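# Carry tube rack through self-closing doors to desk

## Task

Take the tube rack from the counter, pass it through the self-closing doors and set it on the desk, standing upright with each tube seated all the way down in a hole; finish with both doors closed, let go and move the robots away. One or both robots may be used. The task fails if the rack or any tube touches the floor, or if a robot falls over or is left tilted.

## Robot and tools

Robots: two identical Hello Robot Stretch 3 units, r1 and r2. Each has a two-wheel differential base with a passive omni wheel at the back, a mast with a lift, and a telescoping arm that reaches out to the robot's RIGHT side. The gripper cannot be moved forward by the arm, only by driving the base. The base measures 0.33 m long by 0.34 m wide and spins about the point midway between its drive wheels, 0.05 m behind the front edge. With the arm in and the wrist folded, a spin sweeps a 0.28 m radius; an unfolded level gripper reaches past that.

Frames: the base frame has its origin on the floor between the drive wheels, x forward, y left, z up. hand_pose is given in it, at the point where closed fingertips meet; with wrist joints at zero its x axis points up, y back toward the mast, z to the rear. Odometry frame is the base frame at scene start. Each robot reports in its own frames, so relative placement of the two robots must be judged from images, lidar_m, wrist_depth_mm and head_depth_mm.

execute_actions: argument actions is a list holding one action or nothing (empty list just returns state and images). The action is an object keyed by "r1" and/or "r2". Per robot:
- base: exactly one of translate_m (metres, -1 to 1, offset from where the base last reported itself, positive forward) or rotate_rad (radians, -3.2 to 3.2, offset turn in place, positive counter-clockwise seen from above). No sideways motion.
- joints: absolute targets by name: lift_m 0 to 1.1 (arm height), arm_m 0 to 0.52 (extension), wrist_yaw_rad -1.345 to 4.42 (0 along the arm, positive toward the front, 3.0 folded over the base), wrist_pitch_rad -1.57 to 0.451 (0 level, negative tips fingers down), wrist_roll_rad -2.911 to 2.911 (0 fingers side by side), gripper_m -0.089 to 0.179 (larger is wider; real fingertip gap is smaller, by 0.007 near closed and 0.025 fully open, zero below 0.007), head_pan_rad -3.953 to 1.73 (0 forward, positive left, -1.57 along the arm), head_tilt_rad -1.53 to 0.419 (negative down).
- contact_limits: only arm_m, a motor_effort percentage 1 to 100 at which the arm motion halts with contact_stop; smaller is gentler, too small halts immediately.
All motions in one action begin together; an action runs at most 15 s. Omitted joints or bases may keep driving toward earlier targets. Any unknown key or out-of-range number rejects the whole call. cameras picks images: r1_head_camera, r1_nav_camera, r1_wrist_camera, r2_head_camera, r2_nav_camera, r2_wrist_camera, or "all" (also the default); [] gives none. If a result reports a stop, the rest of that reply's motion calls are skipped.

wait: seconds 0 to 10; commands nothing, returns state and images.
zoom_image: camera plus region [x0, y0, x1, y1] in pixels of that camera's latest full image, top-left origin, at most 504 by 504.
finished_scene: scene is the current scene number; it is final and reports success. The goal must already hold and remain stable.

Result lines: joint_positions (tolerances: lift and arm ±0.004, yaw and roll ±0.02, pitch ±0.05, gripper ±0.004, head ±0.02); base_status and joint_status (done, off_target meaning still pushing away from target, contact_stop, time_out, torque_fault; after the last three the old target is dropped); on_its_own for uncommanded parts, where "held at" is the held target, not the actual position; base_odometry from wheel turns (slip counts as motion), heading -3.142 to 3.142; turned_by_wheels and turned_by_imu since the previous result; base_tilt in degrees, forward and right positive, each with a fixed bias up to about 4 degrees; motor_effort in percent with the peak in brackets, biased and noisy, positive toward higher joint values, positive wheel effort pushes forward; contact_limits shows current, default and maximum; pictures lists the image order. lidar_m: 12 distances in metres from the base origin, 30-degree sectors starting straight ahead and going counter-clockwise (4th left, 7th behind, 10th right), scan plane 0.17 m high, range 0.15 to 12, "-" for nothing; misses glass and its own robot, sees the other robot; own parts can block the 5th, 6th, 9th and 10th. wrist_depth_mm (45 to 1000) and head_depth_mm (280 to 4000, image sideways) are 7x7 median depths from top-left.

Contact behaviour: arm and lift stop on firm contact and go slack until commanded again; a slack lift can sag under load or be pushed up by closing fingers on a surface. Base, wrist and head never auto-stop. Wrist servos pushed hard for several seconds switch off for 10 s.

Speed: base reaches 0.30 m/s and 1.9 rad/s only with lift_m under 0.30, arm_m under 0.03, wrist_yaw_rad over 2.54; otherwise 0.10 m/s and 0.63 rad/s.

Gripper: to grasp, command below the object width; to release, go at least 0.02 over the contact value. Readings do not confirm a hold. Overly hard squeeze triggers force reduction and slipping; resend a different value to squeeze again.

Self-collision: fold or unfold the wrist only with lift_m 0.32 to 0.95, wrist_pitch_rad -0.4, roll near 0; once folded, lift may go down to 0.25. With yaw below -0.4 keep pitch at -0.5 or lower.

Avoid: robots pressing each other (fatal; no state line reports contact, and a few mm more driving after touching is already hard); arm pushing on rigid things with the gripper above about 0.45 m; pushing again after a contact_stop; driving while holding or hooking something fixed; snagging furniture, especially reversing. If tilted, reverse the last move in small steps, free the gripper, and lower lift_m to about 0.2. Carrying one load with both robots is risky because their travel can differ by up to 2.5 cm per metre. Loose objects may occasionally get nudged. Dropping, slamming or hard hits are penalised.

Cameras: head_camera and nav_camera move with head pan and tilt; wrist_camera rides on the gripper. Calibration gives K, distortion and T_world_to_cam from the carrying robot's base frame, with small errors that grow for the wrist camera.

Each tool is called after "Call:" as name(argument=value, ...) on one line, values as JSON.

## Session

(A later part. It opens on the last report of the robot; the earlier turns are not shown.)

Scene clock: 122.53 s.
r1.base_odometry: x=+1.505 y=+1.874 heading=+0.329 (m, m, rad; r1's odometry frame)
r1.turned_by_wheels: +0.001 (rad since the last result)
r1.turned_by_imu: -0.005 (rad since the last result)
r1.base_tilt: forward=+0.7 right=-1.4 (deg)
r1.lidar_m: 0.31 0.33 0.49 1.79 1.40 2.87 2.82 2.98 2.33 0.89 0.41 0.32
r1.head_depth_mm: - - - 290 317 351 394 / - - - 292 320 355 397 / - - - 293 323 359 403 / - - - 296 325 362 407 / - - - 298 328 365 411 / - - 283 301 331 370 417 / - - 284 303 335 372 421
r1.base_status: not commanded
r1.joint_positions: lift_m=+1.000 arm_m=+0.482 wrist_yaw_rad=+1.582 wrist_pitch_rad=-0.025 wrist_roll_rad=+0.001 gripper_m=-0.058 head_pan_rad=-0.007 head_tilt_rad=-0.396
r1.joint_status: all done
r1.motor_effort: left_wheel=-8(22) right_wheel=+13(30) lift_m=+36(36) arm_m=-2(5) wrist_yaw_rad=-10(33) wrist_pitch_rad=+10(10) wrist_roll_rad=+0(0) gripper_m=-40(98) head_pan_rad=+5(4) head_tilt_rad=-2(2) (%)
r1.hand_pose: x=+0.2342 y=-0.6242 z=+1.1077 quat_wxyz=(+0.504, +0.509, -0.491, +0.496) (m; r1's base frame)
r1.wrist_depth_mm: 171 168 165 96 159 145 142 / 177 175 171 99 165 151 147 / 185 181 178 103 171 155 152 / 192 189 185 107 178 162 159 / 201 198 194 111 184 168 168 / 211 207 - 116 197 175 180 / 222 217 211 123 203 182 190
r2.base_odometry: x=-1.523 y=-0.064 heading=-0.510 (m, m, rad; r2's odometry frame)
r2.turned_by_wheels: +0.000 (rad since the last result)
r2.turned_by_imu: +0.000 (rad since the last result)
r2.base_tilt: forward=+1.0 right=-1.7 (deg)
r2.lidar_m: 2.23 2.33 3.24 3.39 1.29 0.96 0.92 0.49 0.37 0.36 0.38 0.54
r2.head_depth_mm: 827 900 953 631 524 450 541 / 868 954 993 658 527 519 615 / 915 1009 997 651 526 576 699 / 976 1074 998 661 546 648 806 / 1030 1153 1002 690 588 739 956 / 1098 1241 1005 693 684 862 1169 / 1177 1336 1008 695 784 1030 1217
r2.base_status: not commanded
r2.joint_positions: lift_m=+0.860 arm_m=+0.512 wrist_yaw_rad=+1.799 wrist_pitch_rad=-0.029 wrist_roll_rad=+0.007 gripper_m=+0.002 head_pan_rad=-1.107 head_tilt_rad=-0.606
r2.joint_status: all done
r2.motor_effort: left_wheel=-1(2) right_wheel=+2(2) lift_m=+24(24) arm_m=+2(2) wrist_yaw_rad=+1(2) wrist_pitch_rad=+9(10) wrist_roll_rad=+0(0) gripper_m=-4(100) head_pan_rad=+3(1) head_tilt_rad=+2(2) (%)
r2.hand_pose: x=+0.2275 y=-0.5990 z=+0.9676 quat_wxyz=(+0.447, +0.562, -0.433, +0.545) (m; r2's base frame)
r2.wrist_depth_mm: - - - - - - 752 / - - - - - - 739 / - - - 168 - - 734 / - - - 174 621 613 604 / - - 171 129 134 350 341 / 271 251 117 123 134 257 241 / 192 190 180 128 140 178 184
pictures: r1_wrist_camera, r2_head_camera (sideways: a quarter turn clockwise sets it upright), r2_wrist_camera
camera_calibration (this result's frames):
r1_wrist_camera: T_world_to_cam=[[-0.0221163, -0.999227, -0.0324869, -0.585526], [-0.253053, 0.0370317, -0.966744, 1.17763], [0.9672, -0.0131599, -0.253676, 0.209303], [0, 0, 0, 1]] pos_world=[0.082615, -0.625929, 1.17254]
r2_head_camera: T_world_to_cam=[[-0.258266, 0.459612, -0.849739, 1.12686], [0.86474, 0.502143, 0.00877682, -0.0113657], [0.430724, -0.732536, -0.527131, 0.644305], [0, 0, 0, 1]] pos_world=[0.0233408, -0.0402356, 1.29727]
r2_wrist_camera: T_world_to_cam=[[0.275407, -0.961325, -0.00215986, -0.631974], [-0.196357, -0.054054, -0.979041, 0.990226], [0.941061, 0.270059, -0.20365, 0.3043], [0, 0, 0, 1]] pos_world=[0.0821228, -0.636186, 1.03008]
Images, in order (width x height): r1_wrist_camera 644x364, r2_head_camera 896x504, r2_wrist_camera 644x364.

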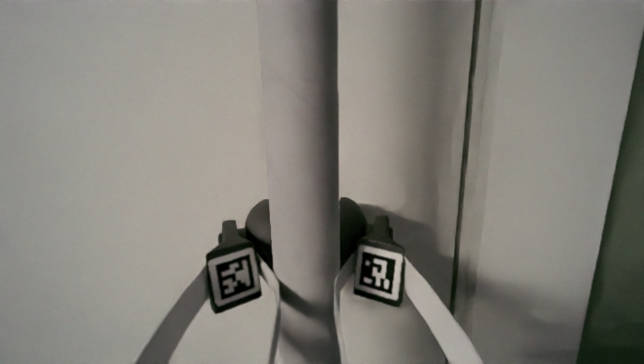

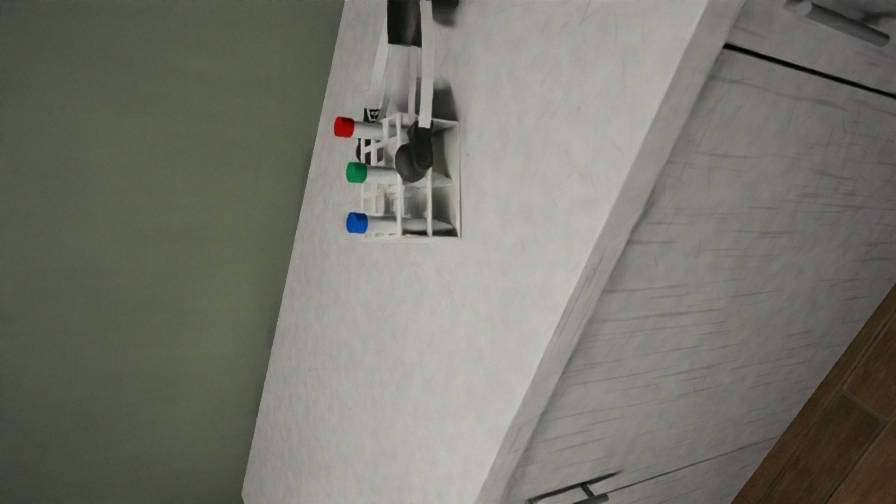

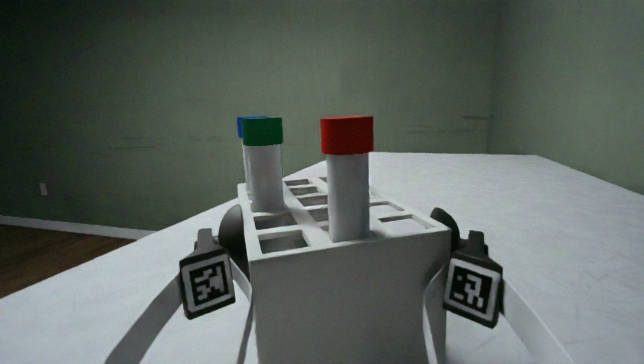

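Call:
execute_actions(actions=[{"r1":{"base":{"translate_m":-0.12},"joints":{"arm_m":0.472}},"r2":{"joints":{"gripper_m":-0.04}}}], cameras=[])

Call:
execute_actions(actions=[{"r1":{"base":{"translate_m":-0.12},"joints":{"arm_m":0.442,"gripper_m":-0.07}},"r2":{"joints":{"lift_m":0.95}}}], cameras=["r1_wrist_camera","r2_wrist_camera","r2_head_camera"])

Scene clock: 129.43 s.
r1.base_odometry: x=+1.392 y=+1.835 heading=+0.329 (m, m, rad; r1's odometry frame)
r1.turned_by_wheels: +0.000 (rad since the last result)
r1.turned_by_imu: -0.002 (rad since the last result)
r1.base_tilt: forward=+0.7 right=-1.5 (deg)
r1.lidar_m: 0.39 0.45 0.67 1.37 1.94 2.75 2.70 2.90 2.32 1.24 0.46 0.39
r1.head_depth_mm: 294 316 341 370 405 449 499 / 299 322 348 380 416 460 515 / 305 328 356 388 426 474 533 / 311 335 363 397 437 487 551 / 317 342 371 407 450 502 567 / 323 348 379 417 463 518 589 / 329 356 388 427 474 533 602
r1.base_status: done
r1.joint_positions: lift_m=+1.000 arm_m=+0.472 wrist_yaw_rad=+1.650 wrist_pitch_rad=-0.024 wrist_roll_rad=-0.001 gripper_m=-0.026 head_pan_rad=-0.007 head_tilt_rad=-0.396
r1.joint_status: all done
r1.on_its_own: wrist_yaw_rad is held at +1.642, not at your +1.570, by its stall guard, which is not easing now; gripper_m is held at -0.027, not at your -0.060, by its stall guard, which is not easing now
r1.motor_effort: left_wheel=+4(14) right_wheel=-5(23) lift_m=+36(36) arm_m=+2(10) wrist_yaw_rad=-7(45) wrist_pitch_rad=+9(10) wrist_roll_rad=+1(1) gripper_m=-20(31) head_pan_rad=+5(4) head_tilt_rad=-3(3) (%)
r1.hand_pose: x=+0.2334 y=-0.5965 z=+1.1080 quat_wxyz=(+0.487, +0.525, -0.473, +0.514) (m; r1's base frame)
r1.wrist_depth_mm: 218 201 185 105 161 240 248 / 228 210 193 109 167 246 256 / 240 220 201 114 173 261 266 / 252 232 211 119 179 269 275 / 266 243 224 122 185 283 286 / 284 256 236 127 190 298 296 / 302 274 242 136 206 312 311
r2.base_odometry: x=-1.523 y=-0.064 heading=-0.510 (m, m, rad; r2's odometry frame)
r2.turned_by_wheels: +0.000 (rad since the last result)
r2.turned_by_imu: +0.000 (rad since the last result)
r2.base_tilt: forward=+1.1 right=-1.7 (deg)
r2.lidar_m: 2.23 2.33 3.25 3.36 1.29 0.96 0.92 0.49 0.37 0.36 0.38 0.54
r2.head_depth_mm: 823 899 953 631 525 449 540 / 867 951 997 658 526 519 615 / 915 1006 997 652 527 576 698 / 969 1071 997 661 546 648 805 / 1029 1154 1001 692 588 738 951 / 1101 1241 1004 693 683 861 1162 / 1180 1341 1008 695 784 1034 1223
r2.base_status: not commanded
r2.joint_positions: lift_m=+0.860 arm_m=+0.512 wrist_yaw_rad=+1.799 wrist_pitch_rad=-0.029 wrist_roll_rad=+0.007 gripper_m=-0.029 head_pan_rad=-1.107 head_tilt_rad=-0.606
r2.joint_status: gripper_m off_target (ended at -0.029, target -0.040)
r2.on_its_own: gripper_m is held at -0.032, not at your -0.040, by its stall guard, which is still easing
r2.motor_effort: left_wheel=-1(2) right_wheel=+2(2) lift_m=+24(24) arm_m=+2(3) wrist_yaw_rad=+2(0) wrist_pitch_rad=+10(10) wrist_roll_rad=+0(0) gripper_m=-43(100) head_pan_rad=+2(4) head_tilt_rad=+2(2) (%)
r2.hand_pose: x=+0.2275 y=-0.5990 z=+0.9676 quat_wxyz=(+0.447, +0.562, -0.433, +0.545) (m; r2's base frame)
r2.wrist_depth_mm: - - - - - - 750 / - - - - - - 753 / - - - - - - 733 / - - - 173 629 627 594 / - - 172 130 135 349 340 / 267 251 118 124 135 256 239 / 191 189 180 129 142 177 184
pictures: none
No camera images: the call's "cameras" was empty. Leave "cameras" out to get every camera's image.

Scene clock: 131.57 s.
r1.base_odometry: x=+1.278 y=+1.796 heading=+0.331 (m, m, rad; r1's odometry frame)
r1.turned_by_wheels: +0.001 (rad since the last result)
r1.turned_by_imu: +0.000 (rad since the last result)
r1.base_tilt: forward=+0.7 right=-1.7 (deg)
r1.lidar_m: 0.46 0.57 0.86 1.35 1.96 2.63 2.58 2.76 2.31 1.58 0.49 0.45
r1.head_depth_mm: 349 373 401 435 475 523 581 / 359 386 417 453 495 548 611 / 371 399 431 471 519 577 647 / 383 413 448 491 543 608 686 / 396 428 468 514 569 641 728 / 411 445 486 538 602 678 777 / 426 463 509 565 629 696 788
r1.base_status: done
r1.joint_positions: lift_m=+1.000 arm_m=+0.442 wrist_yaw_rad=+1.701 wrist_pitch_rad=-0.024 wrist_roll_rad=-0.004 gripper_m=-0.061 head_pan_rad=-0.007 head_tilt_rad=-0.396
r1.joint_status: gripper_m off_target (ended at -0.061, target -0.070); the others done
r1.on_its_own: wrist_yaw_rad is held at +1.642, not at your +1.570, by its stall guard, which is still easing; gripper_m is held at -0.063, not at your -0.070, by its stall guard, which is still easing; right_wheel is at rest, and its effort (-20) is outside its rest range (-18 to +18)
r1.motor_effort: left_wheel=+16(17) right_wheel=-20(20) lift_m=+36(36) arm_m=+3(11) wrist_yaw_rad=-48(49) wrist_pitch_rad=+9(9) wrist_roll_rad=+2(2) gripper_m=-38(98) head_pan_rad=+4(4) head_tilt_rad=-3(2) (%)
r1.hand_pose: x=+0.2321 y=-0.5537 z=+1.1080 quat_wxyz=(+0.474, +0.536, -0.459, +0.527) (m; r1's base frame)
r1.wrist_depth_mm: 287 239 202 107 154 140 340 / 305 251 210 111 159 146 351 / 326 266 221 115 165 152 360 / 350 281 231 119 170 159 376 / 376 297 251 121 176 166 390 / 408 319 260 127 179 410 405 / 452 355 268 205 196 429 422
r2.base_odometry: x=-1.523 y=-0.064 heading=-0.510 (m, m, rad; r2's odometry frame)
r2.turned_by_wheels: +0.000 (rad since the last result)
r2.turned_by_imu: +0.000 (rad since the last result)
r2.base_tilt: forward=+1.0 right=-1.7 (deg)
r2.lidar_m: 2.23 2.32 3.25 1.36 1.29 0.95 0.92 0.49 0.37 0.36 0.38 0.54
r2.head_depth_mm: 824 901 938 687 525 450 541 / 868 949 834 687 526 519 616 / 918 1013 630 690 526 576 698 / 970 1077 889 690 546 649 808 / 1031 1150 1000 692 588 739 953 / 1099 1236 1004 693 682 861 1166 / 1179 1342 1006 696 785 1033 1217
r2.base_status: not commanded
r2.joint_positions: lift_m=+0.950 arm_m=+0.512 wrist_yaw_rad=+1.799 wrist_pitch_rad=-0.030 wrist_roll_rad=+0.007 gripper_m=-0.017 head_pan_rad=-1.107 head_tilt_rad=-0.606
r2.joint_status: all done
r2.on_its_own: gripper_m is held at -0.016, not at your -0.040, by its stall guard, which is still easing
r2.motor_effort: left_wheel=-2(1) right_wheel=+2(2) lift_m=+43(49) arm_m=+2(2) wrist_yaw_rad=+1(1) wrist_pitch_rad=+10(10) wrist_roll_rad=+0(0) gripper_m=-6(42) head_pan_rad=+3(3) head_tilt_rad=+2(2) (%)
r2.hand_pose: x=+0.2274 y=-0.5990 z=+1.0566 quat_wxyz=(+0.447, +0.562, -0.433, +0.545) (m; r2's base frame)
r2.wrist_depth_mm: - - - - - - 744 / - - - - - - 745 / - - - - - - 751 / - - - 173 - - 723 / - - 173 130 135 579 584 / - - 118 124 134 439 407 / - 362 309 129 142 305 315
pictures: r1_wrist_camera, r2_head_camera (sideways: a quarter turn clockwise sets it upright), r2_wrist_camera
camera_calibration (this result's frames):
r1_wrist_camera: T_world_to_cam=[[0.0960454, -0.994998, -0.0274631, -0.54577], [-0.253806, 0.00219778, -0.967253, 1.15626], [0.962475, 0.0998704, -0.252326, 0.274511], [0, 0, 0, 1]] pos_world=[0.0816747, -0.572997, 1.17267]
r2_head_camera: T_world_to_cam=[[-0.258266, 0.459612, -0.849739, 1.12686], [0.86474, 0.502143, 0.00877683, -0.0113657], [0.430724, -0.732536, -0.527131, 0.644305], [0, 0, 0, 1]] pos_world=[0.0233408, -0.0402356, 1.29727]
r2_wrist_camera: T_world_to_cam=[[0.275403, -0.961326, -0.00223106, -0.631704], [-0.19769, -0.0543631, -0.978756, 1.07711], [0.940783, 0.269993, -0.205016, 0.323923], [0, 0, 0, 1]] pos_world=[0.0821649, -0.636176, 1.11922]
Images, in order (width x height): r1_wrist_camera 644x364, r2_head_camera 896x504, r2_wrist_camera 644x364.

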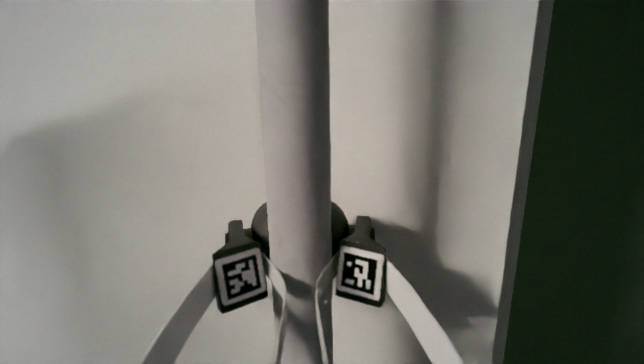

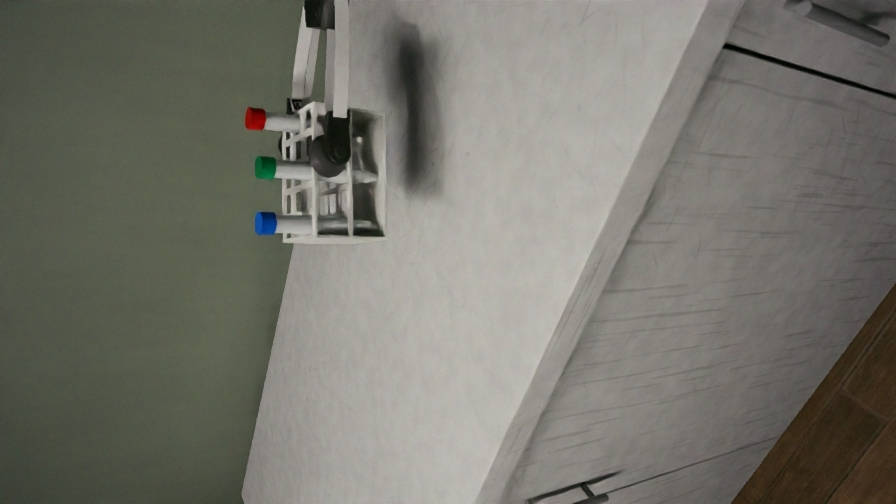

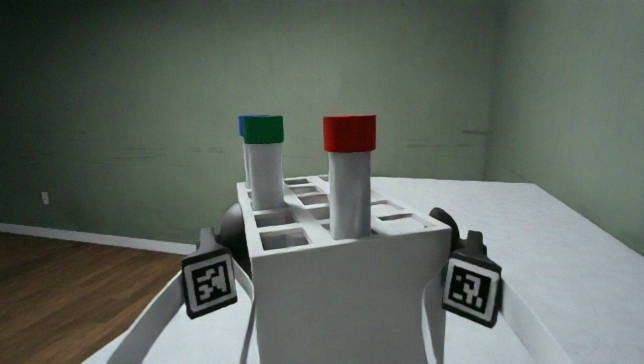

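Call:
execute_actions(actions=[{"r2":{"joints":{"arm_m":0.02,"wrist_yaw_rad":2.0,"gripper_m":-0.015,"head_pan_rad":0,"head_tilt_rad":-0.6}}}], cameras=[])

Call:
execute_actions(actions=[{"r2":{"base":{"translate_m":1.0}}}], cameras=[])

Call:
execute_actions(actions=[{"r2":{"base":{"rotate_rad":1.57}}}], cameras=["r2_nav_camera"])

Scene clock: 142.70 s.
r1.base_odometry: x=+1.278 y=+1.796 heading=+0.330 (m, m, rad; r1's odometry frame)
r1.turned_by_wheels: -0.001 (rad since the last result)
r1.turned_by_imu: -0.004 (rad since the last result)
r1.base_tilt: forward=+0.7 right=-1.5 (deg)
r1.lidar_m: 0.46 0.57 0.86 1.35 1.96 2.63 2.58 2.77 2.31 1.59 0.49 0.45
r1.head_depth_mm: 348 372 401 435 475 520 580 / 359 384 416 451 494 545 610 / 371 398 431 471 517 575 646 / 383 412 448 491 542 604 685 / 396 428 468 512 569 639 725 / 410 445 487 539 597 680 775 / 425 462 508 563 630 697 784
r1.base_status: not commanded
r1.joint_positions: lift_m=+1.000 arm_m=+0.442 wrist_yaw_rad=+1.728 wrist_pitch_rad=-0.024 wrist_roll_rad=-0.004 gripper_m=-0.024 head_pan_rad=-0.007 head_tilt_rad=-0.396
r1.joint_status: not commanded
r1.on_its_own: wrist_yaw_rad is held at +1.718, not at your +1.570, by its stall guard, which is not easing now; gripper_m is held at -0.025, not at your -0.070, by its stall guard, which is not easing now
r1.motor_effort: left_wheel=+5(5) right_wheel=-7(7) lift_m=+36(37) arm_m=+3(3) wrist_yaw_rad=-8(9) wrist_pitch_rad=+9(9) wrist_roll_rad=+2(2) gripper_m=-20(24) head_pan_rad=+4(4) head_tilt_rad=-2(3) (%)
r1.hand_pose: x=+0.2311 y=-0.5466 z=+1.1081 quat_wxyz=(+0.467, +0.542, -0.451, +0.533) (m; r1's base frame)
r1.wrist_depth_mm: 302 250 207 106 155 139 337 / 324 260 215 110 160 144 350 / 349 275 226 115 165 150 361 / 372 295 237 119 172 157 372 / 405 314 259 123 176 163 384 / 441 334 277 127 179 170 398 / 488 370 275 137 198 423 415
r2.base_odometry: x=-1.523 y=-0.064 heading=-0.510 (m, m, rad; r2's odometry frame)
r2.turned_by_wheels: +0.000 (rad since the last result)
r2.turned_by_imu: -0.001 (rad since the last result)
r2.base_tilt: forward=+1.0 right=-1.6 (deg)
r2.lidar_m: 2.23 2.33 3.22 1.36 1.29 0.95 0.93 0.49 0.37 0.36 0.38 0.54
r2.head_depth_mm: 1839 2045 2231 1387 1346 - 1163 / 1854 2058 2308 2335 1759 303 - / 1867 2066 2293 2345 979 - 1165 / 1883 2080 2348 2367 316 321 1213 / 1892 2103 2367 2356 1792 1409 1218 / 1904 2119 2389 2366 1797 1446 1216 / 1920 2131 2401 2365 1807 1457 1217
r2.base_status: not commanded
r2.joint_positions: lift_m=+0.950 arm_m=+0.020 wrist_yaw_rad=+1.999 wrist_pitch_rad=-0.030 wrist_roll_rad=+0.007 gripper_m=+0.009 head_pan_rad=-0.007 head_tilt_rad=-0.606
r2.joint_status: gripper_m off_target (ended at +0.009, target -0.015); the others done
r2.on_its_own: gripper_m is held at +0.007, not at your -0.015, by its stall guard, which is still easing
r2.motor_effort: left_wheel=-2(1) right_wheel=+2(2) lift_m=+44(44) arm_m=-3(5) wrist_yaw_rad=+0(4) wrist_pitch_rad=+10(10) wrist_roll_rad=+0(0) gripper_m=-25(100) head_pan_rad=+4(28) head_tilt_rad=+2(2) (%)
r2.hand_pose: x=+0.2110 y=-0.0593 z=+1.0566 quat_wxyz=(+0.390, +0.603, -0.375, +0.587) (m; r2's base frame)
r2.wrist_depth_mm: - - - - - - - / - - - - - - - / - - - - - - - / - - - 205 - - - / - - 172 129 135 - 946 / - - 118 124 135 - 905 / - - - 129 140 - 846
pictures: none
No camera images: the call's "cameras" was empty. Leave "cameras" out to get every camera's image.

Scene clock: 153.67 s.
r1.base_odometry: x=+1.278 y=+1.796 heading=+0.330 (m, m, rad; r1's odometry frame)
r1.turned_by_wheels: +0.000 (rad since the last result)
r1.turned_by_imu: -0.003 (rad since the last result)
r1.base_tilt: forward=+0.8 right=-1.3 (deg)
r1.lidar_m: 0.46 0.57 0.86 1.82 1.82 2.62 2.59 2.76 2.31 1.59 0.49 0.45
r1.head_depth_mm: 347 371 400 434 475 521 579 / 358 385 416 451 495 546 610 / 369 398 431 470 517 574 645 / 383 412 448 491 542 607 685 / 396 428 467 513 570 639 728 / 410 444 488 537 602 676 777 / 425 464 510 565 629 696 785
r1.base_status: not commanded
r1.joint_positions: lift_m=+1.000 arm_m=+0.442 wrist_yaw_rad=+1.728 wrist_pitch_rad=-0.024 wrist_roll_rad=-0.004 gripper_m=-0.024 head_pan_rad=-0.007 head_tilt_rad=-0.396
r1.joint_status: not commanded
r1.on_its_own: wrist_yaw_rad is held at +1.718, not at your +1.570, by its stall guard, which is not easing now; gripper_m is held at -0.025, not at your -0.070, by its stall guard, which is not easing now
r1.motor_effort: left_wheel=+5(5) right_wheel=-7(6) lift_m=+36(36) arm_m=+3(3) wrist_yaw_rad=-9(9) wrist_pitch_rad=+9(8) wrist_roll_rad=+2(2) gripper_m=-19(19) head_pan_rad=+4(5) head_tilt_rad=-3(3) (%)
r1.hand_pose: x=+0.2311 y=-0.5466 z=+1.1081 quat_wxyz=(+0.467, +0.542, -0.451, +0.533) (m; r1's base frame)
r1.wrist_depth_mm: 303 247 208 106 155 139 336 / 323 260 216 109 160 145 349 / 346 276 226 114 166 150 362 / 374 293 236 119 172 156 374 / 406 312 259 122 176 163 383 / 441 331 277 128 178 171 402 / 485 369 273 137 197 417 416
r2.base_odometry: x=-0.650 y=-0.553 heading=-0.510 (m, m, rad; r2's odometry frame)
r2.turned_by_wheels: +0.000 (rad since the last result)
r2.turned_by_imu: +0.004 (rad since the last result)
r2.base_tilt: forward=+1.0 right=-1.7 (deg)
r2.lidar_m: 1.23 1.29 1.79 3.74 1.83 1.98 1.36 0.56 0.42 0.41 0.43 1.27
r2.head_depth_mm: 987 1094 1226 1396 1586 - 1183 / 998 1107 1233 1419 1563 303 - / 1005 1107 1253 1421 330 - 1159 / 1013 1124 1263 1438 315 320 1210 / 1021 1133 1271 1448 1641 1413 1215 / 1023 1139 1281 1463 1673 1458 1219 / 1033 1151 1290 1475 1683 1455 1222
r2.base_status: done
r2.joint_positions: lift_m=+0.950 arm_m=+0.020 wrist_yaw_rad=+1.999 wrist_pitch_rad=-0.030 wrist_roll_rad=+0.007 gripper_m=+0.037 head_pan_rad=-0.007 head_tilt_rad=-0.606
r2.joint_status: not commanded
r2.on_its_own: gripper_m is held at +0.036, not at your -0.015, by its stall guard, which is not easing now
r2.motor_effort: left_wheel=-2(3) right_wheel=+2(6) lift_m=+44(44) arm_m=-2(3) wrist_yaw_rad=+1(2) wrist_pitch_rad=+10(10) wrist_roll_rad=+0(0) gripper_m=-19(29) head_pan_rad=+3(1) head_tilt_rad=+2(2) (%)
r2.hand_pose: x=+0.2110 y=-0.0593 z=+1.0566 quat_wxyz=(+0.390, +0.603, -0.375, +0.587) (m; r2's base frame)
r2.wrist_depth_mm: - - - - - 986 856 / - - - - - - 895 / - - - - - 995 885 / - - - 182 - - 921 / - - 174 130 135 - 944 / - - 118 124 134 - 978 / - - - 128 140 - 987
pictures: none
No camera images: the call's "cameras" was empty. Leave "cameras" out to get every camera's image.

Scene clock: 157.13 s.
r1.base_odometry: x=+1.278 y=+1.796 heading=+0.330 (m, m, rad; r1's odometry frame)
r1.turned_by_wheels: +0.000 (rad since the last result)
r1.turned_by_imu: -0.001 (rad since the last result)
r1.base_tilt: forward=+0.8 right=-1.5 (deg)
r1.lidar_m: 0.46 0.57 0.86 1.81 1.95 2.63 2.59 2.76 2.31 1.59 0.49 0.45
r1.head_depth_mm: 348 372 401 434 474 521 579 / 358 384 415 452 494 547 609 / 370 398 431 470 517 573 644 / 383 413 448 490 543 606 683 / 396 428 468 514 570 640 728 / 410 446 487 539 597 676 779 / 426 463 510 562 631 699 786
r1.base_status: not commanded
r1.joint_positions: lift_m=+1.000 arm_m=+0.442 wrist_yaw_rad=+1.728 wrist_pitch_rad=-0.024 wrist_roll_rad=-0.004 gripper_m=-0.024 head_pan_rad=-0.007 head_tilt_rad=-0.396
r1.joint_status: not commanded
r1.on_its_own: wrist_yaw_rad is held at +1.718, not at your +1.570, by its stall guard, which is not easing now; gripper_m is held at -0.025, not at your -0.070, by its stall guard, which is not easing now
r1.motor_effort: left_wheel=+5(5) right_wheel=-7(7) lift_m=+35(36) arm_m=+3(3) wrist_yaw_rad=-9(9) wrist_pitch_rad=+9(9) wrist_roll_rad=+2(2) gripper_m=-19(19) head_pan_rad=+4(4) head_tilt_rad=-2(3) (%)
r1.hand_pose: x=+0.2311 y=-0.5466 z=+1.1081 quat_wxyz=(+0.467, +0.542, -0.451, +0.533) (m; r1's base frame)
r1.wrist_depth_mm: 302 248 206 106 155 139 336 / 324 261 215 110 161 145 349 / 347 278 227 114 166 149 360 / 372 293 238 119 172 156 373 / 403 311 259 122 176 163 391 / 443 333 277 127 178 170 398 / 486 367 273 137 198 422 415
r2.base_odometry: x=-0.650 y=-0.553 heading=+1.060 (m, m, rad; r2's odometry frame)
r2.turned_by_wheels: +1.570 (rad since the last result)
r2.turned_by_imu: +1.548 (rad since the last result)
r2.base_tilt: forward=+1.0 right=-1.6 (deg)
r2.lidar_m: 3.75 1.83 1.98 1.35 0.56 0.42 0.41 0.43 1.27 1.23 1.29 1.79
r2.head_depth_mm: 3133 3485 3430 2329 1847 - 1189 / 3151 3453 3397 2357 1760 303 - / 3169 3525 3408 2337 329 - 1159 / 3153 3553 3440 2366 315 319 1217 / 3246 3593 3433 2362 1801 1418 1215 / 3257 3623 3378 2354 1791 1447 1215 / 3223 3632 3473 2381 1804 1452 1218
r2.base_status: done
r2.joint_positions: lift_m=+0.950 arm_m=+0.020 wrist_yaw_rad=+1.999 wrist_pitch_rad=-0.030 wrist_roll_rad=+0.007 gripper_m=+0.037 head_pan_rad=-0.007 head_tilt_rad=-0.606
r2.joint_status: not commanded
r2.on_its_own: gripper_m is held at +0.036, not at your -0.015, by its stall guard, which is not easing now
r2.motor_effort: left_wheel=-1(5) right_wheel=+2(6) lift_m=+44(44) arm_m=-2(3) wrist_yaw_rad=+1(1) wrist_pitch_rad=+10(10) wrist_roll_rad=+0(0) gripper_m=-19(18) head_pan_rad=+2(2) head_tilt_rad=+2(2) (%)
r2.hand_pose: x=+0.2110 y=-0.0593 z=+1.0566 quat_wxyz=(+0.390, +0.603, -0.375, +0.587) (m; r2's base frame)
r2.wrist_depth_mm: - - - - - - - / - - - - - - - / - - - - - - - / - - - 206 - - - / - - 172 129 134 - - / - - 118 124 134 - - / - - - 129 140 - -
pictures: r2_nav_camera (sideways: a quarter turn counterclockwise sets it upright)
camera_calibration (this result's frames):
r2_nav_camera: T_world_to_cam=[[0.560273, 0.00466146, 0.828295, -1.04408], [-0.00780669, -0.99991, 0.0109079, 0.0435166], [0.828271, -0.0125776, -0.560187, 0.683394], [0, 0, 0, 1]] pos_world=[0.0192716, 0.0569751, 1.24716]
Images, in order (width x height): r2_nav_camera 672x504.

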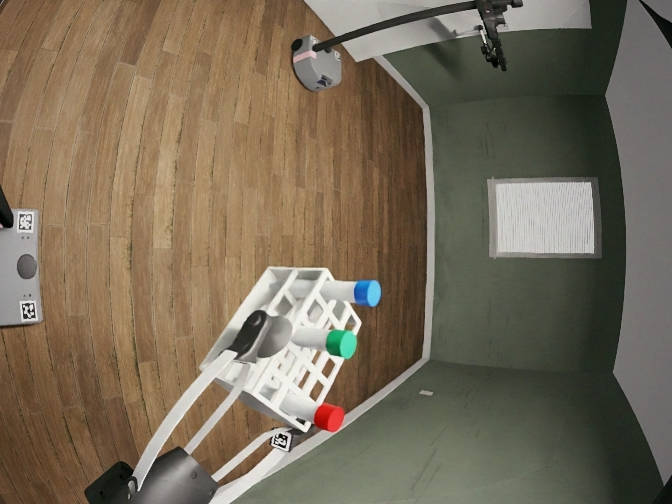

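Call:
execute_actions(actions=[{"r2":{"base":{"translate_m":1.0}},"r1":{"base":{"translate_m":-0.12},"joints":{"arm_m":0.39,"gripper_m":-0.07}}}], cameras=[])

Call:
execute_actions(actions=[{"r2":{"base":{"translate_m":1.0}},"r1":{"base":{"translate_m":-0.1},"joints":{"arm_m":0.32,"wrist_yaw_rad":1.45,"gripper_m":-0.06}}}], cameras=[])

Call:
execute_actions(actions=[{"r2":{"base":{"rotate_rad":1.75}},"r1":{"base":{"translate_m":-0.08},"joints":{"arm_m":0.23,"wrist_yaw_rad":1.3,"gripper_m":-0.07}}}], cameras=["r2_nav_camera","r1_wrist_camera"])

Scene clock: 172.40 s.
r1.base_odometry: x=+1.165 y=+1.757 heading=+0.330 (m, m, rad; r1's odometry frame)
r1.turned_by_wheels: +0.001 (rad since the last result)
r1.turned_by_imu: +0.000 (rad since the last result)
r1.base_tilt: forward=+0.8 right=-1.4 (deg)
r1.lidar_m: 0.50 0.70 1.05 1.83 1.98 1.19 2.47 2.64 2.29 1.92 0.49 0.48
r1.head_depth_mm: 386 413 442 478 520 569 628 / 405 434 468 507 554 611 682 / 425 456 493 538 592 658 740 / 447 484 526 577 639 713 809 / 472 513 559 620 688 780 896 / 499 544 600 667 748 859 970 / 530 582 646 704 777 872 1001
r1.base_status: done
r1.joint_positions: lift_m=+1.000 arm_m=+0.390 wrist_yaw_rad=+1.811 wrist_pitch_rad=-0.023 wrist_roll_rad=-0.005 gripper_m=-0.024 head_pan_rad=-0.007 head_tilt_rad=-0.396
r1.joint_status: gripper_m off_target (ended at -0.024, target -0.070); the others done
r1.on_its_own: wrist_yaw_rad is held at +1.796, not at your +1.570, by its stall guard, which is not easing now; gripper_m is held at -0.025, not at your -0.070, by its stall guard, which is not easing now; wrist_yaw_rad is at rest, and its effort (-13) is outside its rest range (-12 to +12)
r1.motor_effort: left_wheel=+7(21) right_wheel=-9(31) lift_m=+35(36) arm_m=+6(11) wrist_yaw_rad=-13(55) wrist_pitch_rad=+8(9) wrist_roll_rad=+3(3) gripper_m=-19(98) head_pan_rad=+5(4) head_tilt_rad=-2(2) (%)
r1.hand_pose: x=+0.2269 y=-0.4737 z=+1.1084 quat_wxyz=(+0.444, +0.560, -0.429, +0.553) (m; r1's base frame)
r1.wrist_depth_mm: 656 367 250 106 152 127 116 / 709 398 262 109 156 130 127 / 748 431 277 114 161 133 436 / 810 467 294 119 167 137 450 / 866 522 335 123 169 141 474 / 911 580 371 127 169 145 493 / 970 727 344 137 192 150 510
r2.base_odometry: x=-0.161 y=+0.319 heading=+1.059 (m, m, rad; r2's odometry frame)
r2.turned_by_wheels: +0.000 (rad since the last result)
r2.turned_by_imu: +0.003 (rad since the last result)
r2.base_tilt: forward=+1.0 right=-1.7 (deg)
r2.lidar_m: 2.74 2.63 1.17 1.84 1.89 1.45 1.41 1.74 1.30 1.26 1.32 1.83
r2.head_depth_mm: 2272 2546 2844 2335 1865 - 1182 / 2290 2556 2867 2361 1751 303 - / 2297 2563 2846 2338 329 - 1159 / 2314 2594 2878 2358 316 320 1216 / 2326 2610 2856 2368 1803 1413 1217 / 2330 2636 2898 2342 1800 1458 1222 / 2357 2653 2949 2386 1795 1460 1223
r2.base_status: done
r2.joint_positions: lift_m=+0.950 arm_m=+0.020 wrist_yaw_rad=+1.999 wrist_pitch_rad=-0.030 wrist_roll_rad=+0.007 gripper_m=+0.037 head_pan_rad=-0.007 head_tilt_rad=-0.606
r2.joint_status: not commanded
r2.on_its_own: gripper_m is held at +0.036, not at your -0.015, by its stall guard, which is not easing now
r2.motor_effort: left_wheel=-2(2) right_wheel=+2(6) lift_m=+44(44) arm_m=-3(2) wrist_yaw_rad=+2(0) wrist_pitch_rad=+10(10) wrist_roll_rad=+0(0) gripper_m=-19(19) head_pan_rad=+3(2) head_tilt_rad=+2(2) (%)
r2.hand_pose: x=+0.2110 y=-0.0593 z=+1.0566 quat_wxyz=(+0.390, +0.603, -0.375, +0.587) (m; r2's base frame)
r2.wrist_depth_mm: - - - - - - - / - - - - - - - / - - - - - - - / - - - 182 - - - / - - 173 130 135 - - / - - 117 124 134 - - / - - - 128 140 - -
pictures: none
No camera images: the call's "cameras" was empty. Leave "cameras" out to get every camera's image.

Scene clock: 183.37 s.
r1.base_odometry: x=+1.070 y=+1.725 heading=+0.331 (m, m, rad; r1's odometry frame)
r1.turned_by_wheels: +0.000 (rad since the last result)
r1.turned_by_imu: +0.093 (rad since the last result)
r1.base_tilt: forward=+0.9 right=-1.4 (deg)
r1.lidar_m: 0.58 0.84 1.35 1.85 2.09 2.38 1.05 1.20 2.26 1.72 0.52 0.52
r1.head_depth_mm: 448 477 510 550 596 650 716 / 475 511 548 593 649 711 789 / 506 545 591 644 709 790 883 / 545 590 641 707 783 878 1000 / 589 639 701 779 874 986 1111 / 637 694 757 826 924 1036 1188 / 651 710 779 855 950 1070 1216
r1.base_status: done
r1.joint_positions: lift_m=+1.000 arm_m=+0.320 wrist_yaw_rad=+1.543 wrist_pitch_rad=-0.021 wrist_roll_rad=-0.004 gripper_m=-0.024 head_pan_rad=-0.006 head_tilt_rad=-0.398
r1.joint_status: wrist_yaw_rad off_target (ended at +1.543, target +1.450); gripper_m off_target (ended at -0.024, target -0.060); the others done
r1.on_its_own: wrist_yaw_rad is held at +1.527, not at your +1.450, by its stall guard, which is not easing now; gripper_m is held at -0.025, not at your -0.060, by its stall guard, which is not easing now; wrist_yaw_rad is at rest, and its effort (-13) is outside its rest range (-12 to +12)
r1.motor_effort: left_wheel=+6(34) right_wheel=-9(49) lift_m=+35(35) arm_m=+5(10) wrist_yaw_rad=-13(83) wrist_pitch_rad=+8(17) wrist_roll_rad=+2(3) gripper_m=-20(98) head_pan_rad=+4(4) head_tilt_rad=-1(2) (%)
r1.hand_pose: x=+0.2342 y=-0.4718 z=+1.1088 quat_wxyz=(+0.514, +0.497, -0.500, +0.489) (m; r1's base frame)
r1.wrist_depth_mm: 414 297 225 106 153 131 493 / 452 318 237 109 158 135 511 / 496 336 249 114 163 140 528 / 555 360 263 119 169 143 558 / 620 389 291 123 172 150 573 / 716 420 315 127 173 157 599 / 777 484 304 136 195 164 620
r2.base_odometry: x=+0.328 y=+1.192 heading=+1.059 (m, m, rad; r2's odometry frame)
r2.turned_by_wheels: +0.000 (rad since the last result)
r2.turned_by_imu: +0.004 (rad since the last result)
r2.base_tilt: forward=+0.9 right=-1.7 (deg)
r2.lidar_m: 1.74 1.83 1.92 1.43 1.79 2.46 2.41 1.77 1.32 1.29 1.35 1.80
r2.head_depth_mm: 1420 1574 1751 1990 1844 - 1188 / 1432 1582 1782 2030 1761 303 - / 1434 1593 1796 2042 329 - 1159 / 1455 1614 1805 2067 315 320 1218 / 1463 1626 1840 2078 1794 1414 1219 / 1474 1645 1842 2083 1803 1454 1217 / 1486 1651 1860 2088 1804 1453 1224
r2.base_status: done
r2.joint_positions: lift_m=+0.950 arm_m=+0.020 wrist_yaw_rad=+1.999 wrist_pitch_rad=-0.030 wrist_roll_rad=+0.007 gripper_m=+0.037 head_pan_rad=-0.007 head_tilt_rad=-0.606
r2.joint_status: not commanded
r2.on_its_own: gripper_m is held at +0.036, not at your -0.015, by its stall guard, which is not easing now
r2.motor_effort: left_wheel=-2(1) right_wheel=+2(6) lift_m=+43(44) arm_m=-3(2) wrist_yaw_rad=+1(2) wrist_pitch_rad=+10(10) wrist_roll_rad=+0(0) gripper_m=-19(19) head_pan_rad=+3(3) head_tilt_rad=+2(2) (%)
r2.hand_pose: x=+0.2110 y=-0.0593 z=+1.0566 quat_wxyz=(+0.390, +0.603, -0.375, +0.587) (m; r2's base frame)
r2.wrist_depth_mm: - - - - - - - / - - - - - - - / - - - - - - - / - - - 182 - - - / - - 172 130 135 - - / - - 118 124 134 - - / - - - 128 140 - -
pictures: none
No camera images: the call's "cameras" was empty. Leave "cameras" out to get every camera's image.

Scene clock: 187.13 s.
r1.base_odometry: x=+0.995 y=+1.699 heading=+0.331 (m, m, rad; r1's odometry frame)
r1.turned_by_wheels: +0.000 (rad since the last result)
r1.turned_by_imu: +0.055 (rad since the last result)
r1.base_tilt: forward=+1.0 right=-1.5 (deg)
r1.lidar_m: 0.61 0.95 1.61 1.86 2.17 2.32 1.11 2.60 2.24 1.69 0.51 0.51
r1.head_depth_mm: 480 508 541 584 631 683 744 / 518 553 595 642 698 766 851 / 565 605 657 713 784 873 982 / 620 672 732 808 895 1013 1160 / 685 751 823 905 1011 1131 1271 / 724 785 856 947 1048 1186 1319 / 749 811 889 980 1090 1230 1351
r1.base_status: done
r1.joint_positions: lift_m=+1.000 arm_m=+0.230 wrist_yaw_rad=+1.359 wrist_pitch_rad=-0.021 wrist_roll_rad=-0.002 gripper_m=-0.054 head_pan_rad=-0.006 head_tilt_rad=-0.398
r1.joint_status: wrist_yaw_rad off_target (ended at +1.359, target +1.300); gripper_m off_target (ended at -0.054, target -0.070); the others done
r1.on_its_own: wrist_yaw_rad is held at +1.356, not at your +1.300, by its stall guard, which is not easing now; gripper_m is held at -0.056, not at your -0.070, by its stall guard, which is still easing
r1.motor_effort: left_wheel=+3(38) right_wheel=-5(55) lift_m=+35(35) arm_m=+1(12) wrist_yaw_rad=-3(85) wrist_pitch_rad=+8(16) wrist_roll_rad=+1(3) gripper_m=-32(98) head_pan_rad=+4(4) head_tilt_rad=-1(1) (%)
r1.hand_pose: x=+0.2286 y=-0.4287 z=+1.1088 quat_wxyz=(+0.556, +0.450, -0.544, +0.439) (m; r1's base frame)
r1.wrist_depth_mm: 375 279 220 106 153 134 597 / 403 296 230 110 158 137 621 / 444 315 241 114 164 141 657 / 491 341 253 119 170 147 663 / 536 366 281 123 173 153 699 / 611 392 304 128 174 162 727 / 693 441 292 137 196 168 765
r2.base_odometry: x=+0.328 y=+1.192 heading=+2.809 (m, m, rad; r2's odometry frame)
r2.turned_by_wheels: +1.750 (rad since the last result)
r2.turned_by_imu: +1.726 (rad since the last result)
r2.base_tilt: forward=+1.0 right=-1.7 (deg)
r2.lidar_m: 1.13 1.11 2.41 2.41 1.54 1.29 1.29 1.45 1.75 1.74 1.96 1.86
r2.head_depth_mm: 3425 3663 1857 2056 1852 - 1187 / 1100 1248 1426 2149 1740 303 - / 1198 1360 1510 1689 330 - 1161 / 1333 1535 1736 1970 315 319 1215 / 1503 1760 2010 2232 1563 1374 1216 / 887 1905 2166 2284 1576 1385 1220 / 941 994 2142 2274 1797 1451 1222
r2.base_status: done
r2.joint_positions: lift_m=+0.950 arm_m=+0.020 wrist_yaw_rad=+1.999 wrist_pitch_rad=-0.030 wrist_roll_rad=+0.007 gripper_m=+0.037 head_pan_rad=-0.007 head_tilt_rad=-0.606
r2.joint_status: not commanded
r2.on_its_own: gripper_m is held at +0.036, not at your -0.015, by its stall guard, which is not easing now
r2.motor_effort: left_wheel=-1(4) right_wheel=+2(6) lift_m=+43(44) arm_m=-2(3) wrist_yaw_rad=+2(0) wrist_pitch_rad=+10(10) wrist_roll_rad=+0(0) gripper_m=-19(19) head_pan_rad=+3(4) head_tilt_rad=+2(2) (%)
r2.hand_pose: x=+0.2110 y=-0.0593 z=+1.0566 quat_wxyz=(+0.390, +0.603, -0.375, +0.587) (m; r2's base frame)
r2.wrist_depth_mm: - - - - - - - / - - - - - - - / - - - - - - - / - - - 182 - - - / - - 173 129 135 - - / - - 117 124 134 - - / - - - 128 140 - -
pictures: r1_wrist_camera, r2_nav_camera (sideways: a quarter turn counterclockwise sets it upright)
camera_calibration (this result's frames):
r1_wrist_camera: T_world_to_cam=[[-0.24317, -0.969525, -0.0298202, -0.330037], [-0.235195, 0.0887599, -0.967887, 1.18941], [0.941038, -0.228347, -0.249611, 0.126799], [0, 0, 0, 1]] pos_world=[0.0801662, -0.396597, 1.17302]
r2_nav_camera: T_world_to_cam=[[0.560236, 0.00466848, 0.82832, -1.04411], [-0.00779514, -0.99991, 0.0109078, 0.0435166], [0.828297, -0.0125678, -0.560149, 0.683345], [0, 0, 0, 1]] pos_world=[0.0192734, 0.0569752, 1.24716]
Images, in order (width x height): r1_wrist_camera 644x364, r2_nav_camera 672x504.

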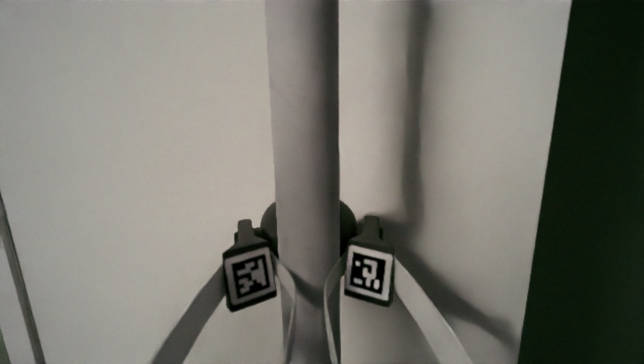

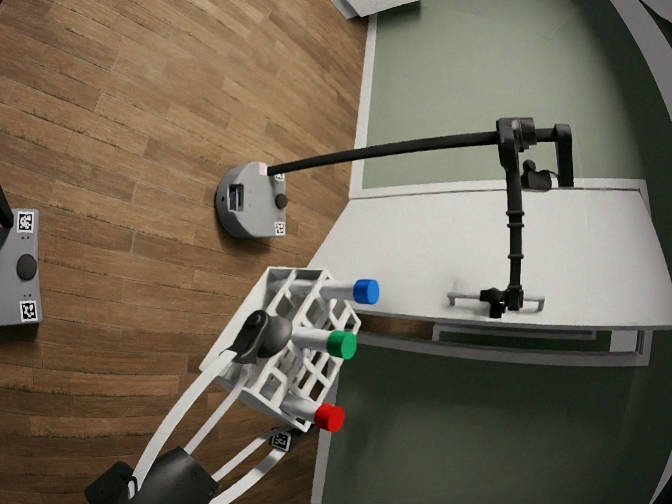

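Call:
execute_actions(actions=[{"r2":{"base":{"rotate_rad":-0.7}},"r1":{"base":{"translate_m":-0.07},"joints":{"arm_m":0.13,"wrist_yaw_rad":1.1,"gripper_m":-0.06}}}], cameras=[])

Call:
execute_actions(actions=[{"r2":{"base":{"translate_m":0.5}},"r1":{"base":{"translate_m":-0.06},"joints":{"arm_m":0.02,"wrist_yaw_rad":0.9,"gripper_m":-0.07}}}], cameras=[])

Call:
execute_actions(actions=[{"r2":{"base":{"rotate_rad":0.7}}}], cameras=["r2_nav_camera","r1_wrist_camera"])

Scene clock: 194.37 s.
r1.base_odometry: x=+0.929 y=+1.676 heading=+0.332 (m, m, rad; r1's odometry frame)
r1.turned_by_wheels: +0.001 (rad since the last result)
r1.turned_by_imu: +0.026 (rad since the last result)
r1.base_tilt: forward=+1.5 right=-1.5 (deg)
r1.lidar_m: 0.63 1.03 1.83 1.89 2.24 2.25 1.00 2.55 2.21 1.73 0.47 0.48
r1.head_depth_mm: 478 508 540 579 622 678 739 / 526 563 602 650 711 777 860 / 584 631 686 745 823 919 1026 / 658 721 788 876 977 1110 1286 / 747 819 886 988 1095 1241 1366 / 779 849 930 1028 1149 1297 1380 / 804 871 960 1063 1193 1355 1402
r1.base_status: done
r1.joint_positions: lift_m=+1.000 arm_m=+0.130 wrist_yaw_rad=+1.170 wrist_pitch_rad=-0.010 wrist_roll_rad=-0.005 gripper_m=-0.048 head_pan_rad=-0.006 head_tilt_rad=-0.398
r1.joint_status: wrist_yaw_rad off_target (ended at +1.170, target +1.100); gripper_m off_target (ended at -0.048, target -0.060); the others done
r1.on_its_own: gripper_m is held at -0.050, not at your -0.060, by its stall guard, which is still easing; right_wheel is at rest, and its effort (-24) is outside its rest range (-18 to +18); wrist_yaw_rad is at rest, and its effort (-58) is outside its rest range (-12 to +12)
r1.motor_effort: left_wheel=+12(29) right_wheel=-24(49) lift_m=+35(34) arm_m=+0(6) wrist_yaw_rad=-58(85) wrist_pitch_rad=+4(8) wrist_roll_rad=+2(2) gripper_m=-34(98) head_pan_rad=+4(4) head_tilt_rad=-1(2) (%)
r1.hand_pose: x=+0.2143 y=-0.3748 z=+1.1116 quat_wxyz=(+0.593, +0.393, -0.586, +0.388) (m; r1's base frame)
r1.wrist_depth_mm: 326 258 209 108 152 135 767 / 351 273 219 112 158 140 792 / 379 288 229 116 162 145 835 / 408 306 241 120 168 152 864 / 448 326 264 122 173 159 908 / 493 354 - 127 176 166 954 / 552 395 279 170 192 947 -
r2.base_odometry: x=+0.328 y=+1.192 heading=+2.109 (m, m, rad; r2's odometry frame)
r2.turned_by_wheels: -0.700 (rad since the last result)
r2.turned_by_imu: -0.691 (rad since the last result)
r2.base_tilt: forward=+1.0 right=-1.7 (deg)
r2.lidar_m: 1.93 1.28 1.04 2.46 2.44 1.76 1.32 1.29 1.35 1.79 1.74 1.83
r2.head_depth_mm: 2013 2214 2430 2350 1843 - 1187 / 1916 2166 2449 2357 1760 303 - / 1822 2036 2288 2352 330 - 1160 / 1727 1920 2149 2293 315 320 1219 / 1661 1824 2038 2225 1795 1411 1221 / 1596 1733 1926 2139 1794 1451 1218 / 1526 1650 1836 2121 1809 1451 1217
r2.base_status: done
r2.joint_positions: lift_m=+0.950 arm_m=+0.020 wrist_yaw_rad=+1.999 wrist_pitch_rad=-0.030 wrist_roll_rad=+0.007 gripper_m=+0.037 head_pan_rad=-0.007 head_tilt_rad=-0.606
r2.joint_status: not commanded
r2.on_its_own: gripper_m is held at +0.036, not at your -0.015, by its stall guard, which is not easing now
r2.motor_effort: left_wheel=+2(5) right_wheel=-2(6) lift_m=+43(44) arm_m=-2(2) wrist_yaw_rad=+1(1) wrist_pitch_rad=+10(10) wrist_roll_rad=+0(0) gripper_m=-19(19) head_pan_rad=+3(2) head_tilt_rad=+2(2) (%)
r2.hand_pose: x=+0.2110 y=-0.0593 z=+1.0566 quat_wxyz=(+0.390, +0.603, -0.375, +0.587) (m; r2's base frame)
r2.wrist_depth_mm: 889 - - - - - - / 793 - - - - - - / - - - - - - - / - - - 207 - - - / - - 172 130 134 - - / - - 118 124 134 - - / - - - 127 140 - -
pictures: none
No camera images: the call's "cameras" was empty. Leave "cameras" out to get every camera's image.

Scene clock: 200.33 s.
r1.base_odometry: x=+0.872 y=+1.656 heading=+0.333 (m, m, rad; r1's odometry frame)
r1.turned_by_wheels: +0.001 (rad since the last result)
r1.turned_by_imu: -0.001 (rad since the last result)
r1.base_tilt: forward=+2.4 right=-1.4 (deg)
r1.lidar_m: 0.59 1.10 1.92 1.91 2.27 2.20 2.20 0.71 2.19 1.84 0.39 0.41
r1.head_depth_mm: 436 461 491 524 562 607 658 / 491 526 561 606 658 722 799 / 563 608 659 721 796 886 1008 / 660 721 798 886 998 1150 1299 / 784 855 938 1047 1167 1327 1389 / 815 892 980 1088 1222 1378 1389 / 840 920 1013 1126 1267 1447 1405
r1.base_status: done
r1.joint_positions: lift_m=+1.000 arm_m=+0.020 wrist_yaw_rad=+1.126 wrist_pitch_rad=-0.004 wrist_roll_rad=-0.003 gripper_m=-0.041 head_pan_rad=-0.006 head_tilt_rad=-0.398
r1.joint_status: wrist_yaw_rad off_target (ended at +1.126, target +0.900); gripper_m off_target (ended at -0.041, target -0.070); the others done
r1.on_its_own: wrist_yaw_rad is held at +1.064, not at your +0.900, by its stall guard, which is still easing; gripper_m is held at -0.043, not at your -0.070, by its stall guard, which is still easing; right_wheel is at rest, and its effort (-19) is outside its rest range (-18 to +18)
r1.motor_effort: left_wheel=+6(16) right_wheel=-19(31) lift_m=+32(34) arm_m=+1(9) wrist_yaw_rad=-52(88) wrist_pitch_rad=+2(16) wrist_roll_rad=+2(4) gripper_m=-30(98) head_pan_rad=+4(4) head_tilt_rad=-1(1) (%)
r1.hand_pose: x=+0.2098 y=-0.2751 z=+1.1134 quat_wxyz=(+0.600, +0.378, -0.596, +0.377) (m; r1's base frame)
r1.wrist_depth_mm: 407 290 222 108 151 130 862 / 445 308 233 113 156 134 928 / 484 327 243 116 161 139 965 / 535 351 256 121 167 145 - / 604 380 284 123 171 151 - / 687 414 - 128 172 158 - / 768 481 301 171 192 167 -
r2.base_odometry: x=+0.072 y=+1.621 heading=+2.109 (m, m, rad; r2's odometry frame)
r2.turned_by_wheels: +0.000 (rad since the last result)
r2.turned_by_imu: +0.002 (rad since the last result)
r2.base_tilt: forward=+1.0 right=-1.8 (deg)
r2.lidar_m: 1.47 1.42 0.86 0.61 2.65 2.36 1.78 1.73 1.81 1.55 1.51 1.58
r2.head_depth_mm: 1530 1721 1970 2160 1848 - 1180 / 1448 1617 1843 2082 1758 303 - / 1373 1523 1729 1981 330 - 1165 / 1310 1448 1624 1852 315 320 1214 / 1250 1378 1538 1748 1793 1419 1214 / 1195 1319 1461 1637 1743 1455 1214 / 1145 1253 1387 1547 1692 1459 1221
r2.base_status: done
r2.joint_positions: lift_m=+0.950 arm_m=+0.020 wrist_yaw_rad=+1.999 wrist_pitch_rad=-0.030 wrist_roll_rad=+0.007 gripper_m=+0.037 head_pan_rad=-0.007 head_tilt_rad=-0.606
r2.joint_status: not commanded
r2.on_its_own: gripper_m is held at +0.036, not at your -0.015, by its stall guard, which is not easing now
r2.motor_effort: left_wheel=+1(6) right_wheel=-3(3) lift_m=+43(43) arm_m=-2(2) wrist_yaw_rad=+1(1) wrist_pitch_rad=+10(10) wrist_roll_rad=+0(0) gripper_m=-19(20) head_pan_rad=+1(3) head_tilt_rad=+2(1) (%)
r2.hand_pose: x=+0.2110 y=-0.0593 z=+1.0566 quat_wxyz=(+0.390, +0.603, -0.375, +0.587) (m; r2's base frame)
r2.wrist_depth_mm: - - - - - - - / 900 - - - - - - / 844 - - - - - - / 972 - - 182 - - - / - - 172 129 134 - - / - - 118 124 134 - - / - - - 129 141 - -
pictures: none
No camera images: the call's "cameras" was empty. Leave "cameras" out to get every camera's image.

Scene clock: 202.73 s.
torque_fault: r1.wrist_yaw_rad switched itself off since the last result.
r1.base_odometry: x=+0.872 y=+1.656 heading=+0.332 (m, m, rad; r1's odometry frame)
r1.turned_by_wheels: -0.001 (rad since the last result)
r1.turned_by_imu: -0.011 (rad since the last result)
r1.base_tilt: forward=+0.9 right=-1.5 (deg)
r1.lidar_m: 0.53 1.10 1.90 1.90 2.24 2.19 2.19 0.79 2.20 1.89 0.32 0.35
r1.head_depth_mm: 405 427 450 478 509 548 589 / 463 491 523 561 606 659 720 / 539 577 624 680 748 825 928 / 647 703 776 859 968 1109 1296 / 805 880 964 1067 1196 1335 1407 / 854 927 1009 1109 1236 1392 1405 / 878 949 1039 1145 1273 1441 1421
r1.base_status: not commanded
r1.joint_positions: lift_m=+1.000 arm_m=+0.020 wrist_yaw_rad=+1.421 wrist_pitch_rad=-0.024 wrist_roll_rad=-0.003 gripper_m=-0.031 head_pan_rad=-0.006 head_tilt_rad=-0.398
r1.joint_status: not commanded
r1.on_its_own: gripper_m is held at -0.030, not at your -0.070, by its stall guard, which is still easing; wrist_yaw_rad is off since a torque_fault, and then holds where it rests, not at your +0.900
r1.motor_effort: left_wheel=-1(9) right_wheel=-2(22) lift_m=+31(30) arm_m=+1(1) wrist_yaw_rad=+0(62) wrist_pitch_rad=+9(10) wrist_roll_rad=+2(2) gripper_m=-5(32) head_pan_rad=+4(4) head_tilt_rad=-1(1) (%)
r1.hand_pose: x=+0.2313 y=-0.2031 z=+1.1082 quat_wxyz=(+0.543, +0.467, -0.529, +0.455) (m; r1's base frame)
r1.wrist_depth_mm: 828 796 343 106 153 119 98 / 856 814 367 110 156 122 99 / 892 866 392 114 161 124 102 / 929 887 424 118 166 127 106 / 950 923 539 123 166 130 111 / - 996 674 128 164 134 116 / - - 503 179 191 137 121
r2.base_odometry: x=+0.072 y=+1.621 heading=+2.809 (m, m, rad; r2's odometry frame)
r2.turned_by_wheels: +0.700 (rad since the last result)
r2.turned_by_imu: +0.690 (rad since the last result)
r2.base_tilt: forward=+1.1 right=-1.7 (deg)
r2.lidar_m: 1.42 0.82 0.83 2.63 2.06 1.73 1.73 1.81 1.51 1.51 1.70 1.43
r2.head_depth_mm: 1130 1246 1385 1553 1733 - 1184 / 1178 1283 1422 1613 1735 303 - / 3259 3613 3396 2250 330 - 1165 / 3379 3719 3400 2363 315 319 1213 / 3453 3850 3408 2361 1805 1413 1216 / 3127 3281 3258 2261 1624 1380 1221 / 2568 826 896 1913 1803 1453 1120
r2.base_status: done
r2.joint_positions: lift_m=+0.950 arm_m=+0.020 wrist_yaw_rad=+1.999 wrist_pitch_rad=-0.030 wrist_roll_rad=+0.007 gripper_m=+0.037 head_pan_rad=-0.007 head_tilt_rad=-0.606
r2.joint_status: not commanded
r2.on_its_own: gripper_m is held at +0.036, not at your -0.015, by its stall guard, which is not easing now
r2.motor_effort: left_wheel=-2(4) right_wheel=+3(6) lift_m=+43(44) arm_m=-3(2) wrist_yaw_rad=+0(1) wrist_pitch_rad=+10(10) wrist_roll_rad=+0(0) gripper_m=-19(19) head_pan_rad=+2(2) head_tilt_rad=+2(2) (%)
r2.hand_pose: x=+0.2110 y=-0.0593 z=+1.0566 quat_wxyz=(+0.390, +0.603, -0.375, +0.587) (m; r2's base frame)
r2.wrist_depth_mm: - 760 - - - - 989 / 628 684 - - - - 990 / - - 666 825 - - - / - - - 206 - - - / - - 172 130 134 - - / - - 118 124 134 - - / - - - 128 140 - -
pictures: r1_wrist_camera, r2_nav_camera (sideways: a quarter turn counterclockwise sets it upright)
camera_calibration (this result's frames):
r1_wrist_camera: T_world_to_cam=[[-0.182475, -0.98279, -0.0287573, -0.128543], [-0.243395, 0.0734907, -0.967139, 1.16738], [0.952608, -0.169479, -0.252616, 0.188156], [0, 0, 0, 1]] pos_world=[0.0814406, -0.180234, 1.17286]
r2_nav_camera: T_world_to_cam=[[0.560212, 0.00467268, 0.828336, -1.04413], [-0.00778824, -0.99991, 0.0109078, 0.0435166], [0.828313, -0.012562, -0.560125, 0.683315], [0, 0, 0, 1]] pos_world=[0.0192745, 0.0569753, 1.24716]
Images, in order (width x height): r1_wrist_camera 644x364, r2_nav_camera 672x504.

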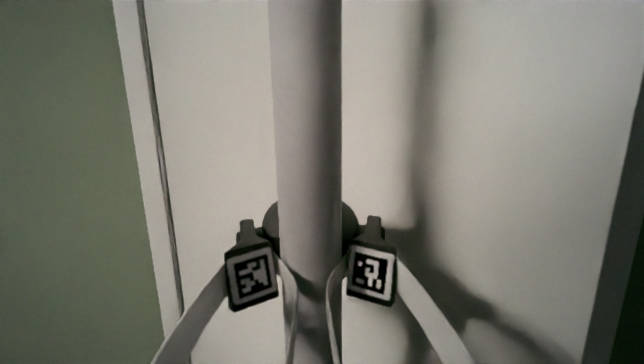

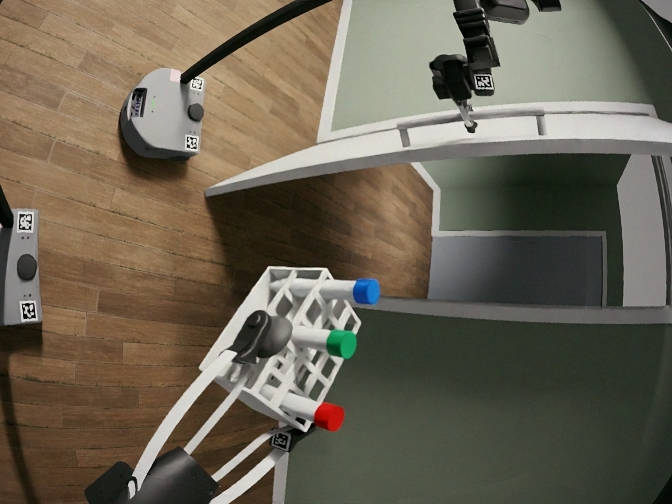

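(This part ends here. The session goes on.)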